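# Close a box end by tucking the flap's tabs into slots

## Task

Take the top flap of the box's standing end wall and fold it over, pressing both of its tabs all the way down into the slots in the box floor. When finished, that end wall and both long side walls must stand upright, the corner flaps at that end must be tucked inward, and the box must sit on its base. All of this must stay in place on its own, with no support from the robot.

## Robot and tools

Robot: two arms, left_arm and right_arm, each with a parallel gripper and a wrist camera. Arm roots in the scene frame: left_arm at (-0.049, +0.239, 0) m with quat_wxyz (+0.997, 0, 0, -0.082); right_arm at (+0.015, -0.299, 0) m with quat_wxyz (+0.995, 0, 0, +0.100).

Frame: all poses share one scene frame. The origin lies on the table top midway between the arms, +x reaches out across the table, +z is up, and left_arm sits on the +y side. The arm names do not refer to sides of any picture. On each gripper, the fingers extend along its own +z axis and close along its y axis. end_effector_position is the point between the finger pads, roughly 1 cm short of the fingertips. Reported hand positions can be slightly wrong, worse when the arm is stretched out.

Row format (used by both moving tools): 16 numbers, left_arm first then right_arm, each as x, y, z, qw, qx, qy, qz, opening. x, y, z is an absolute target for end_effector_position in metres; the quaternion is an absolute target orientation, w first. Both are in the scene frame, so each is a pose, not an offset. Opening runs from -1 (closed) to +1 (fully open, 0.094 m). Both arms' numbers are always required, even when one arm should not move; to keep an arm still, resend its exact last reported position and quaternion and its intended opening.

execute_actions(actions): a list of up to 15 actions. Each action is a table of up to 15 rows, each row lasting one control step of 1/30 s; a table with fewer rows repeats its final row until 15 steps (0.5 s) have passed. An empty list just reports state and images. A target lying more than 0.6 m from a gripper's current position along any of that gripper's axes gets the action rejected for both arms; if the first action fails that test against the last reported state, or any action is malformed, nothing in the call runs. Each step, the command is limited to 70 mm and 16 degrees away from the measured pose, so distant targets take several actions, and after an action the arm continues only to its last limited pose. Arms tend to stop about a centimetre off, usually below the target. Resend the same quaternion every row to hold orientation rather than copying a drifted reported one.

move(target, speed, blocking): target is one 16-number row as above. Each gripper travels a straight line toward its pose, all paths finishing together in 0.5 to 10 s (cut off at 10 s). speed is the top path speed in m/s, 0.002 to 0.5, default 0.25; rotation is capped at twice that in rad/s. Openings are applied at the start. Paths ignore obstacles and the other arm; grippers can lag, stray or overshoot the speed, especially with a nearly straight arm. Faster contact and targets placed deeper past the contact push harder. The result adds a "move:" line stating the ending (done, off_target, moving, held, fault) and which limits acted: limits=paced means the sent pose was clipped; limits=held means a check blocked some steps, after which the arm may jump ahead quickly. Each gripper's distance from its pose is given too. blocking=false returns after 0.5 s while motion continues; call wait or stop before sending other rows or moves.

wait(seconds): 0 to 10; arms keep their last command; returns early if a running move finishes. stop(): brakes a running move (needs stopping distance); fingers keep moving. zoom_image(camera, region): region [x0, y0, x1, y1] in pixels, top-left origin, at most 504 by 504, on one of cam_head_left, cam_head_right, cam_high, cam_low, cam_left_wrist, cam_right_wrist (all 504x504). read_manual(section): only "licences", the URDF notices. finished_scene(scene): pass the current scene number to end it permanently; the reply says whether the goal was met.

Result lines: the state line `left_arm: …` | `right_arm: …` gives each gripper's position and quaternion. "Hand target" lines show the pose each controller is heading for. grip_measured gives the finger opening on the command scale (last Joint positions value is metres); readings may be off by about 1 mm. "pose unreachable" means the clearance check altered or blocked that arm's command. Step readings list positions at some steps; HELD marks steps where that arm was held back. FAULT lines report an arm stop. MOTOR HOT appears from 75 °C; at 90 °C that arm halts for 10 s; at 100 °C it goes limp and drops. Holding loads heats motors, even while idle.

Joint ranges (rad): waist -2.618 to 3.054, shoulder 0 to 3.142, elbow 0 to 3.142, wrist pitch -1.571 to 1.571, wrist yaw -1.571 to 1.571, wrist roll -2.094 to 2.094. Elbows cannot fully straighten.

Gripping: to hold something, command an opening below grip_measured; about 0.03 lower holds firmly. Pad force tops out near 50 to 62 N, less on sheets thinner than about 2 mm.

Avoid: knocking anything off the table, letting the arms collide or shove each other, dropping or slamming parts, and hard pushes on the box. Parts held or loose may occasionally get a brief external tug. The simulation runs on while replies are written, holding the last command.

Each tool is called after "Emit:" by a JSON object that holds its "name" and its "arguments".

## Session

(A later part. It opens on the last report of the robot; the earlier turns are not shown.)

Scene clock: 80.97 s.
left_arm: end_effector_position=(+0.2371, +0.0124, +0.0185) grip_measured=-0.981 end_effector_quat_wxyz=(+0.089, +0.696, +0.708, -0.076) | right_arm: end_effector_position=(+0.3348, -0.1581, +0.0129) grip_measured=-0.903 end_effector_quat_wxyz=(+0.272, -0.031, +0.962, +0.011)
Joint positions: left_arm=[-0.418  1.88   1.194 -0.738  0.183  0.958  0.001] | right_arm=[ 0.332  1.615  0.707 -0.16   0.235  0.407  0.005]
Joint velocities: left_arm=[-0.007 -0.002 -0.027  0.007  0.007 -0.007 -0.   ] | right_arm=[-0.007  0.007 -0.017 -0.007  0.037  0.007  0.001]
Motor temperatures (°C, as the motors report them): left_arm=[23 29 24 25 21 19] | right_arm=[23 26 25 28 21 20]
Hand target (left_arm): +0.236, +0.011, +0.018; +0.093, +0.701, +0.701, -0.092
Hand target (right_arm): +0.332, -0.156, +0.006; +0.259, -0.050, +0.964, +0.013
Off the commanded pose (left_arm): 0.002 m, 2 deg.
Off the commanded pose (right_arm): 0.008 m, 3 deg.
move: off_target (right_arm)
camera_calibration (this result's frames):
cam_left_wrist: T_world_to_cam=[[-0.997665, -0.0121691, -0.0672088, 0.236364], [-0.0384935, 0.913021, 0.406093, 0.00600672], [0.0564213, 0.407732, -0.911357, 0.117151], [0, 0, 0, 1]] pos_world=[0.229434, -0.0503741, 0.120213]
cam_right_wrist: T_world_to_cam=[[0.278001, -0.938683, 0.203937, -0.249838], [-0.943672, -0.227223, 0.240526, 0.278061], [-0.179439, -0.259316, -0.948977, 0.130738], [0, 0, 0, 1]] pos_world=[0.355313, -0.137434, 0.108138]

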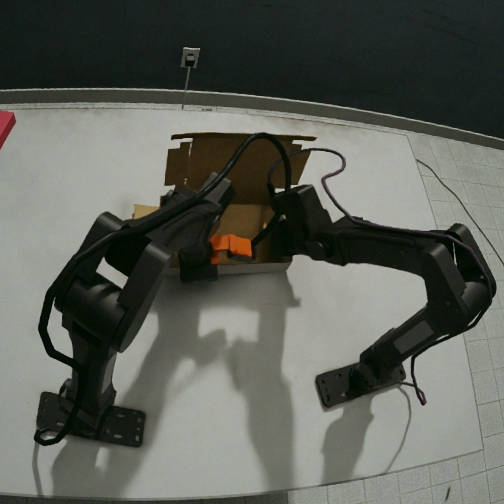

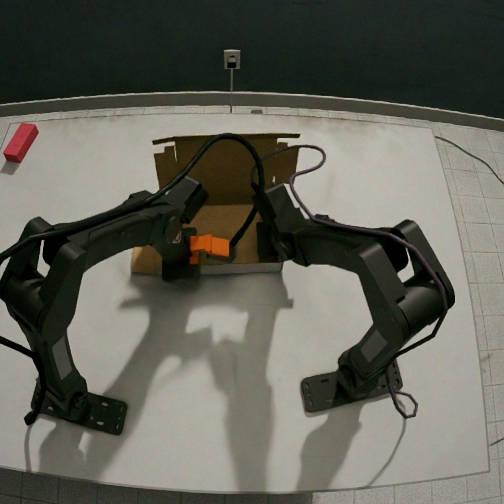

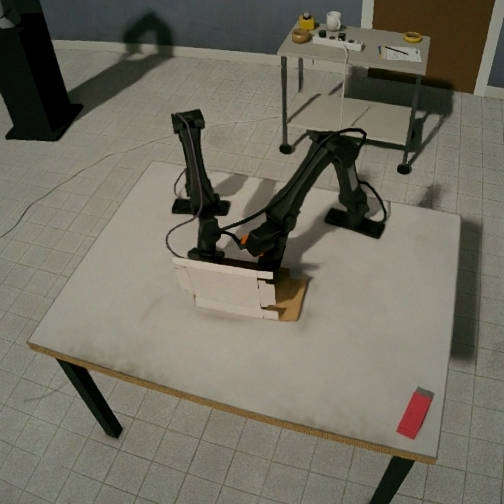

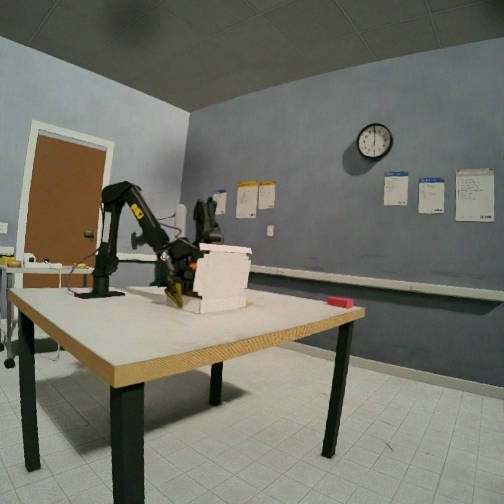

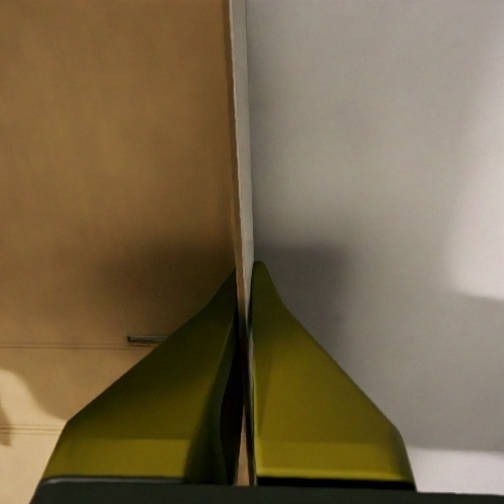

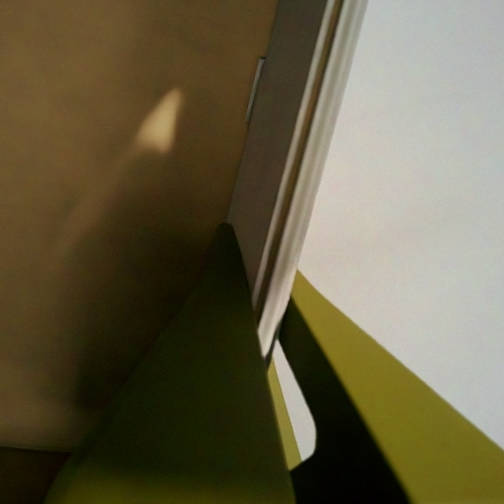

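Emit:
{"name": "move", "arguments": {"target": [0.236,0.011,0.018,0.0923,0.701,0.701,-0.0923,-0.5,0.332,-0.158,0.016,0.259,-0.03,0.965,0.008,-0.6], "speed": 0.03}}

Emit:
{"name": "move", "arguments": {"target": [0.234,0.02,0.11,0.0923,0.701,0.701,-0.0923,-0.5,0.33,-0.16,0.11,0.259,-0.03,0.965,0.008,-0.6], "speed": 0.12}}

Emit:
{"name": "move", "arguments": {"target": [0.17,0.17,0.15,0.0923,0.701,0.701,-0.0923,-0.5,0.30,-0.09,0.15,0.259,-0.03,0.965,0.008,0.6], "speed": 0.2}}

Emit:
{"name": "zoom_image", "arguments": {"camera": "cam_right_wrist", "region": [200,0,500,300]}}

Scene clock: 86.10 s.
left_arm: end_effector_position=(+0.2355, +0.0096, +0.0192) grip_measured=-0.502 end_effector_quat_wxyz=(+0.092, +0.702, +0.701, -0.084) | right_arm: end_effector_position=(+0.3296, -0.1610, +0.0097) grip_measured=-0.603 end_effector_quat_wxyz=(+0.260, -0.032, +0.965, +0.005)
Joint positions: left_arm=[-0.418  1.88   1.194 -0.737  0.202  0.975  0.023] | right_arm=[ 0.332  1.615  0.707 -0.188  0.234  0.408  0.019]
Joint velocities: left_arm=[ 0.002 -0.017 -0.002 -0.051  0.051 -0.066  0.   ] | right_arm=[-0.007  0.007  0.007  0.066 -0.037  0.066 -0.001]
Motor temperatures (°C, as the motors report them): left_arm=[23 29 24 25 21 19] | right_arm=[23 26 25 28 21 20]
Hand target (left_arm): +0.236, +0.011, +0.018; +0.093, +0.701, +0.701, -0.092
Hand target (right_arm): +0.332, -0.158, +0.016; +0.259, -0.030, +0.965, +0.008
Off the commanded pose (left_arm): 0.002 m, 1 deg.
Off the commanded pose (right_arm): 0.007 m, 0 deg.
move: done
camera_calibration (this result's frames):
cam_left_wrist: T_world_to_cam=[[-0.998053, 0.00618373, -0.0620679, 0.234551], [-0.0186632, 0.919882, 0.39175, 0.0037956], [0.0595177, 0.392146, -0.917976, 0.118558], [0, 0, 0, 1]] pos_world=[0.227109, -0.051434, 0.121905]
cam_right_wrist: T_world_to_cam=[[0.282147, -0.936314, 0.209067, -0.251504], [-0.937704, -0.223094, 0.266345, 0.271693], [-0.202741, -0.271191, -0.940931, 0.131685], [0, 0, 0, 1]] pos_world=[0.352427, -0.139162, 0.104124]

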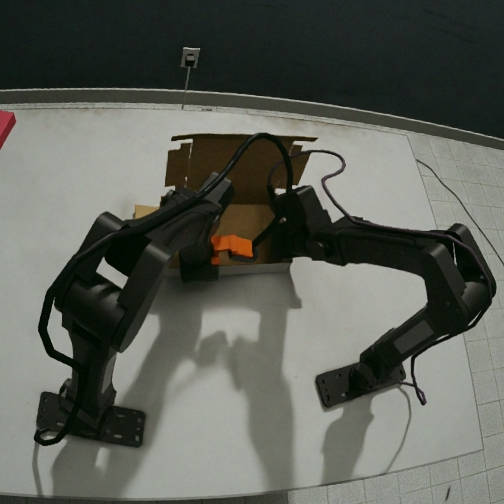

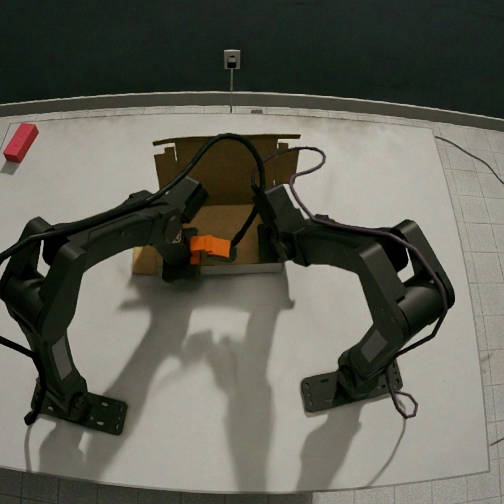

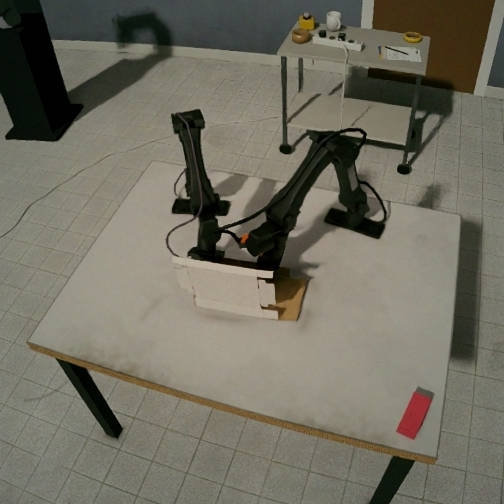

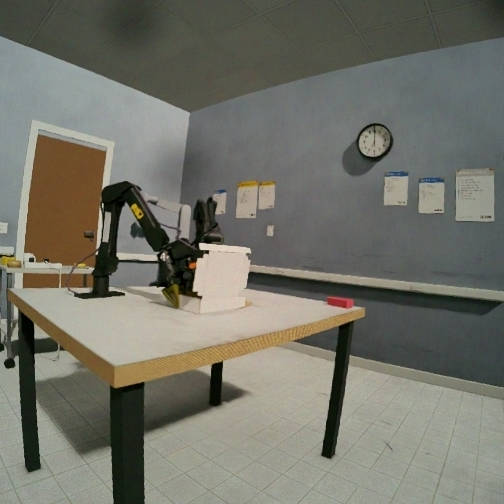

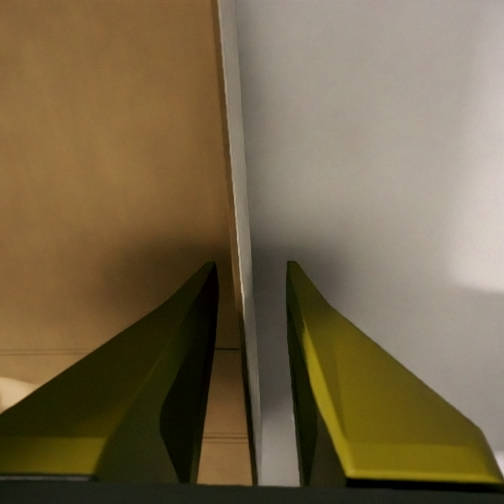

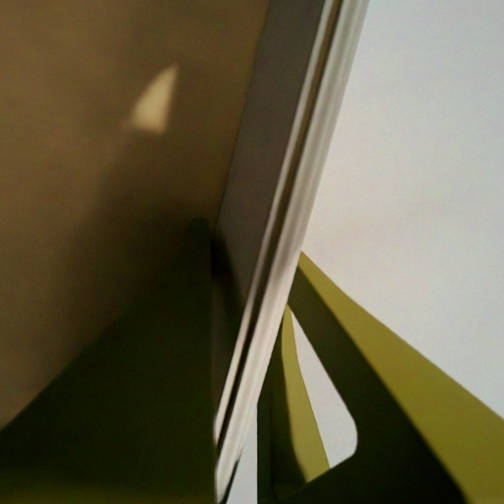

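Scene clock: 87.57 s.
left_arm: end_effector_position=(+0.2326, +0.0192, +0.1014) grip_measured=-0.502 end_effector_quat_wxyz=(+0.086, +0.702, +0.701, -0.087) | right_arm: end_effector_position=(+0.3307, -0.1599, +0.0994) grip_measured=-0.603 end_effector_quat_wxyz=(+0.253, -0.033, +0.967, +0.002)
Joint positions: left_arm=[-0.397  1.775  1.403 -1.067  0.207  0.997  0.023] | right_arm=[ 0.332  1.459  0.965 -0.617  0.232  0.408  0.019]
Joint velocities: left_arm=[-0.002  0.017 -0.017 -0.037 -0.037 -0.022  0.001] | right_arm=[-0.017 -0.002 -0.027  0.051 -0.081  0.007 -0.   ]
Motor temperatures (°C, as the motors report them): left_arm=[23 29 24 25 21 19] | right_arm=[23 26 26 28 21 20]
Hand target (left_arm): +0.234, +0.020, +0.110; +0.093, +0.701, +0.701, -0.092
Hand target (right_arm): +0.332, -0.159, +0.110; +0.259, -0.030, +0.965, +0.008
Off the commanded pose (left_arm): 0.009 m, 1 deg.
Off the commanded pose (right_arm): 0.011 m, 1 deg.
move: off_target (right_arm)
camera_calibration (this result's frames):
cam_left_wrist: T_world_to_cam=[[-0.998697, 0.00727187, -0.0505116, 0.235642], [-0.0133747, 0.917901, 0.396585, -0.0390483], [0.0492485, 0.396744, -0.916607, 0.1926], [0, 0, 0, 1]] pos_world=[0.225328, -0.0422839, 0.203927]
cam_right_wrist: T_world_to_cam=[[0.286159, -0.934726, 0.210714, -0.270753], [-0.933499, -0.222371, 0.281302, 0.246358], [-0.216084, -0.277198, -0.936199, 0.219573], [0, 0, 0, 1]] pos_world=[0.3549, -0.137432, 0.193315]

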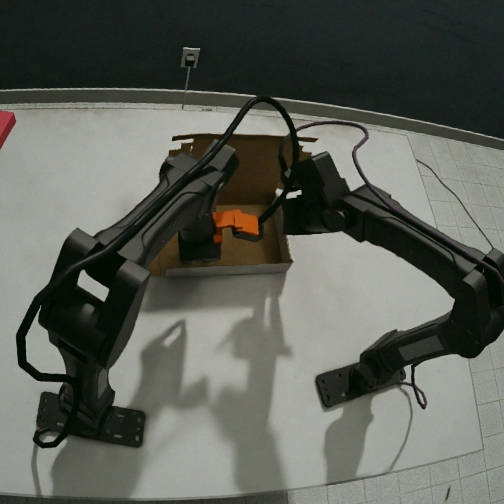

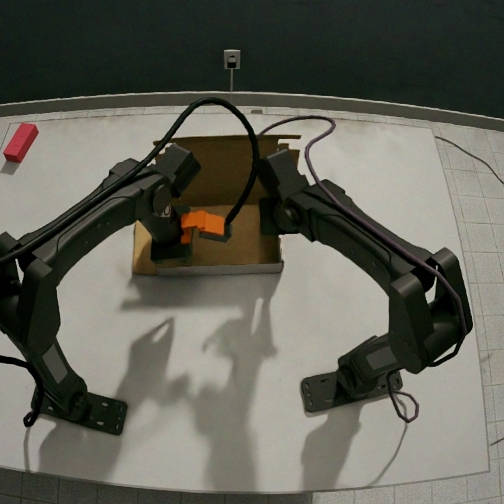

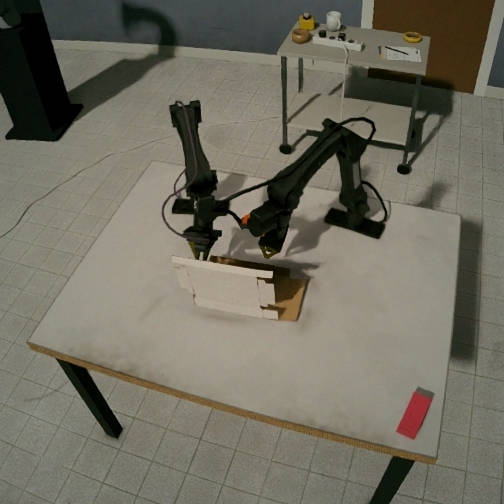

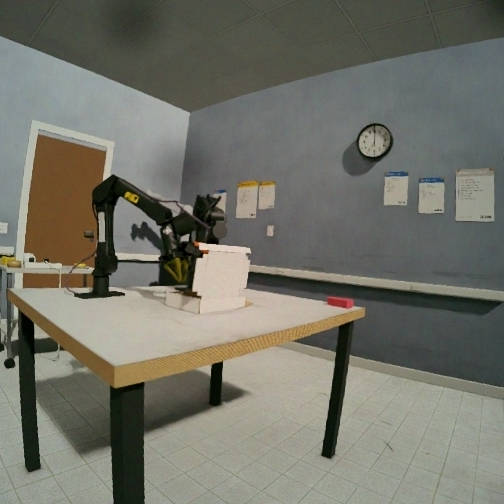

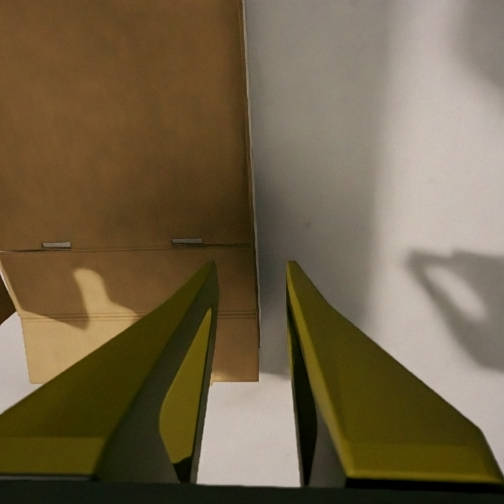

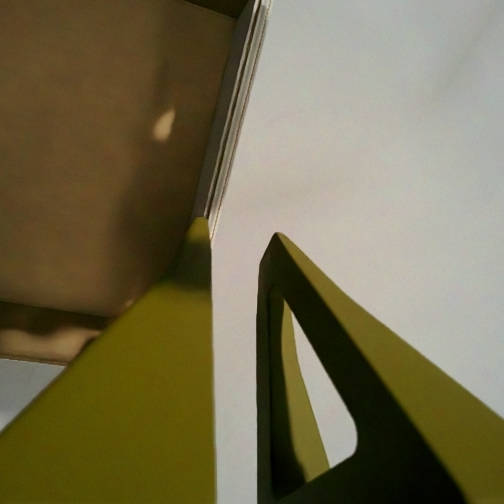

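Scene clock: 89.03 s.
left_arm: end_effector_position=(+0.1817, +0.1677, +0.1514) grip_measured=-0.502 end_effector_quat_wxyz=(+0.101, +0.701, +0.701, -0.080) | right_arm: end_effector_position=(+0.3003, -0.0894, +0.1462) grip_measured=+0.597 end_effector_quat_wxyz=(+0.258, -0.033, +0.966, +0.013)
Joint positions: left_arm=[ 0.046  1.387  1.208 -1.332  0.251  1.446  0.023] | right_arm=[ 0.597  1.504  1.197 -0.852  0.332  0.658  0.075]
Joint velocities: left_arm=[-0.012 -0.007  0.007 -0.022 -0.022 -0.066  0.001] | right_arm=[ 0.002 -0.002 -0.002 -0.11  -0.007 -0.007 -0.001]
Motor temperatures (°C, as the motors report them): left_arm=[23 29 24 25 21 19] | right_arm=[23 26 26 28 21 20]
Hand target (left_arm): +0.173, +0.168, +0.150; +0.097, +0.700, +0.701, -0.094
Hand target (right_arm): +0.302, -0.089, +0.150; +0.260, -0.030, +0.965, +0.007
Off the commanded pose (left_arm): 0.012 m, 2 deg.
Off the commanded pose (right_arm): 0.004 m, 1 deg.
move: off_target (left_arm)
camera_calibration (this result's frames):
cam_left_wrist: T_world_to_cam=[[-0.996808, 0.00215004, -0.079807, 0.191232], [-0.0288333, 0.922472, 0.384986, -0.19206], [0.0744474, 0.386059, -0.919465, 0.1796], [0, 0, 0, 1]] pos_world=[0.171714, 0.107423, 0.254338]
cam_right_wrist: T_world_to_cam=[[0.28868, -0.937733, 0.193185, -0.204486], [-0.935063, -0.232783, 0.267338, 0.222035], [-0.205721, -0.257815, -0.944039, 0.276117], [0, 0, 0, 1]] pos_world=[0.323451, -0.06888, 0.24081]

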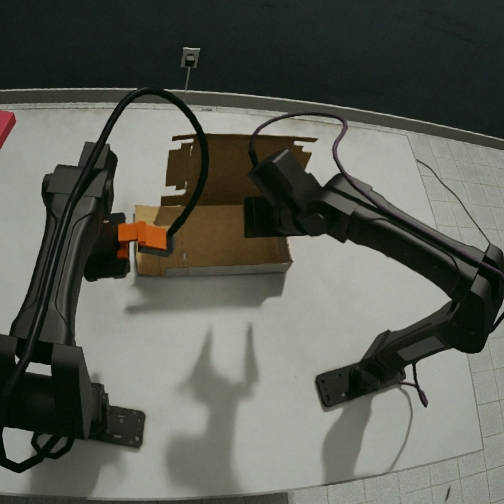

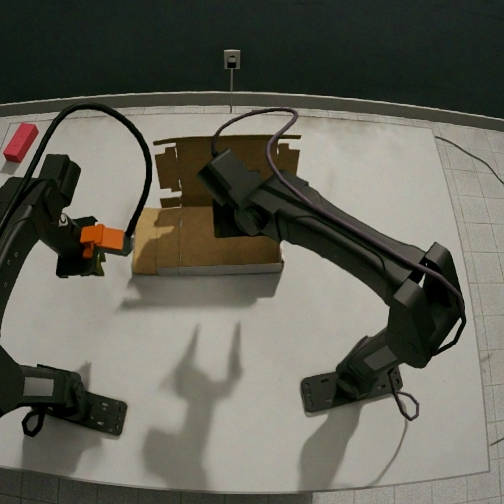

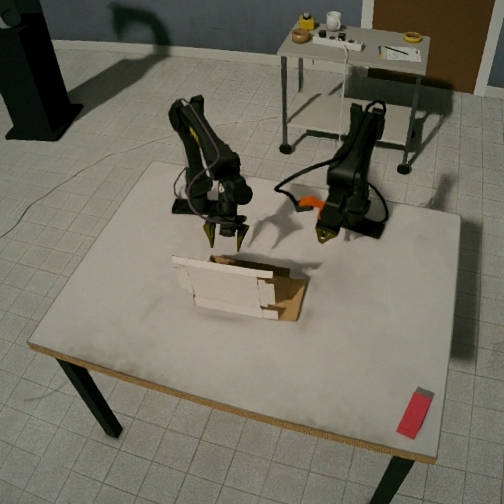

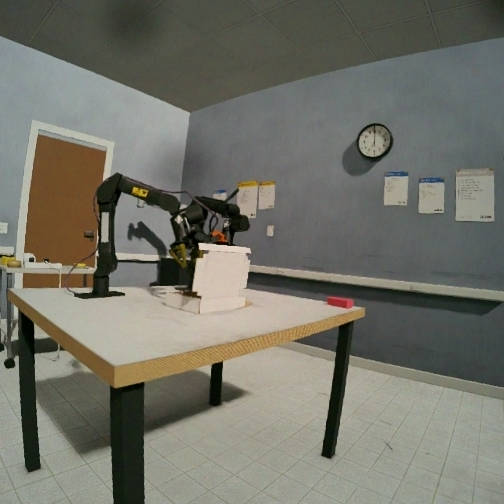

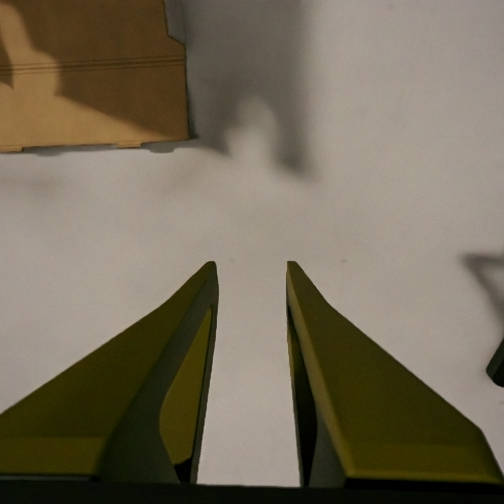

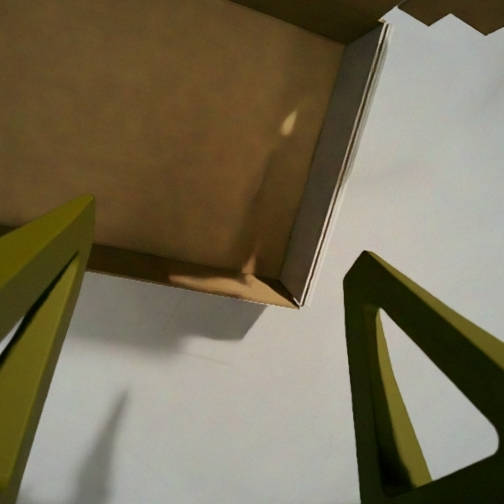

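Region (200, 0, 500, 300) of cam_right_wrist's 504x504 image, scaled by 1.680, with more detail than that image has.

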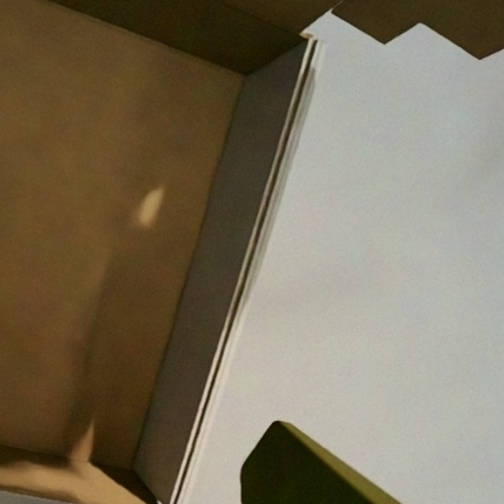

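Same appearance as the successful scene 1.

Emit:
{"name": "finished_scene", "arguments": {"scene": 2}}

The scene is finished: the task was done.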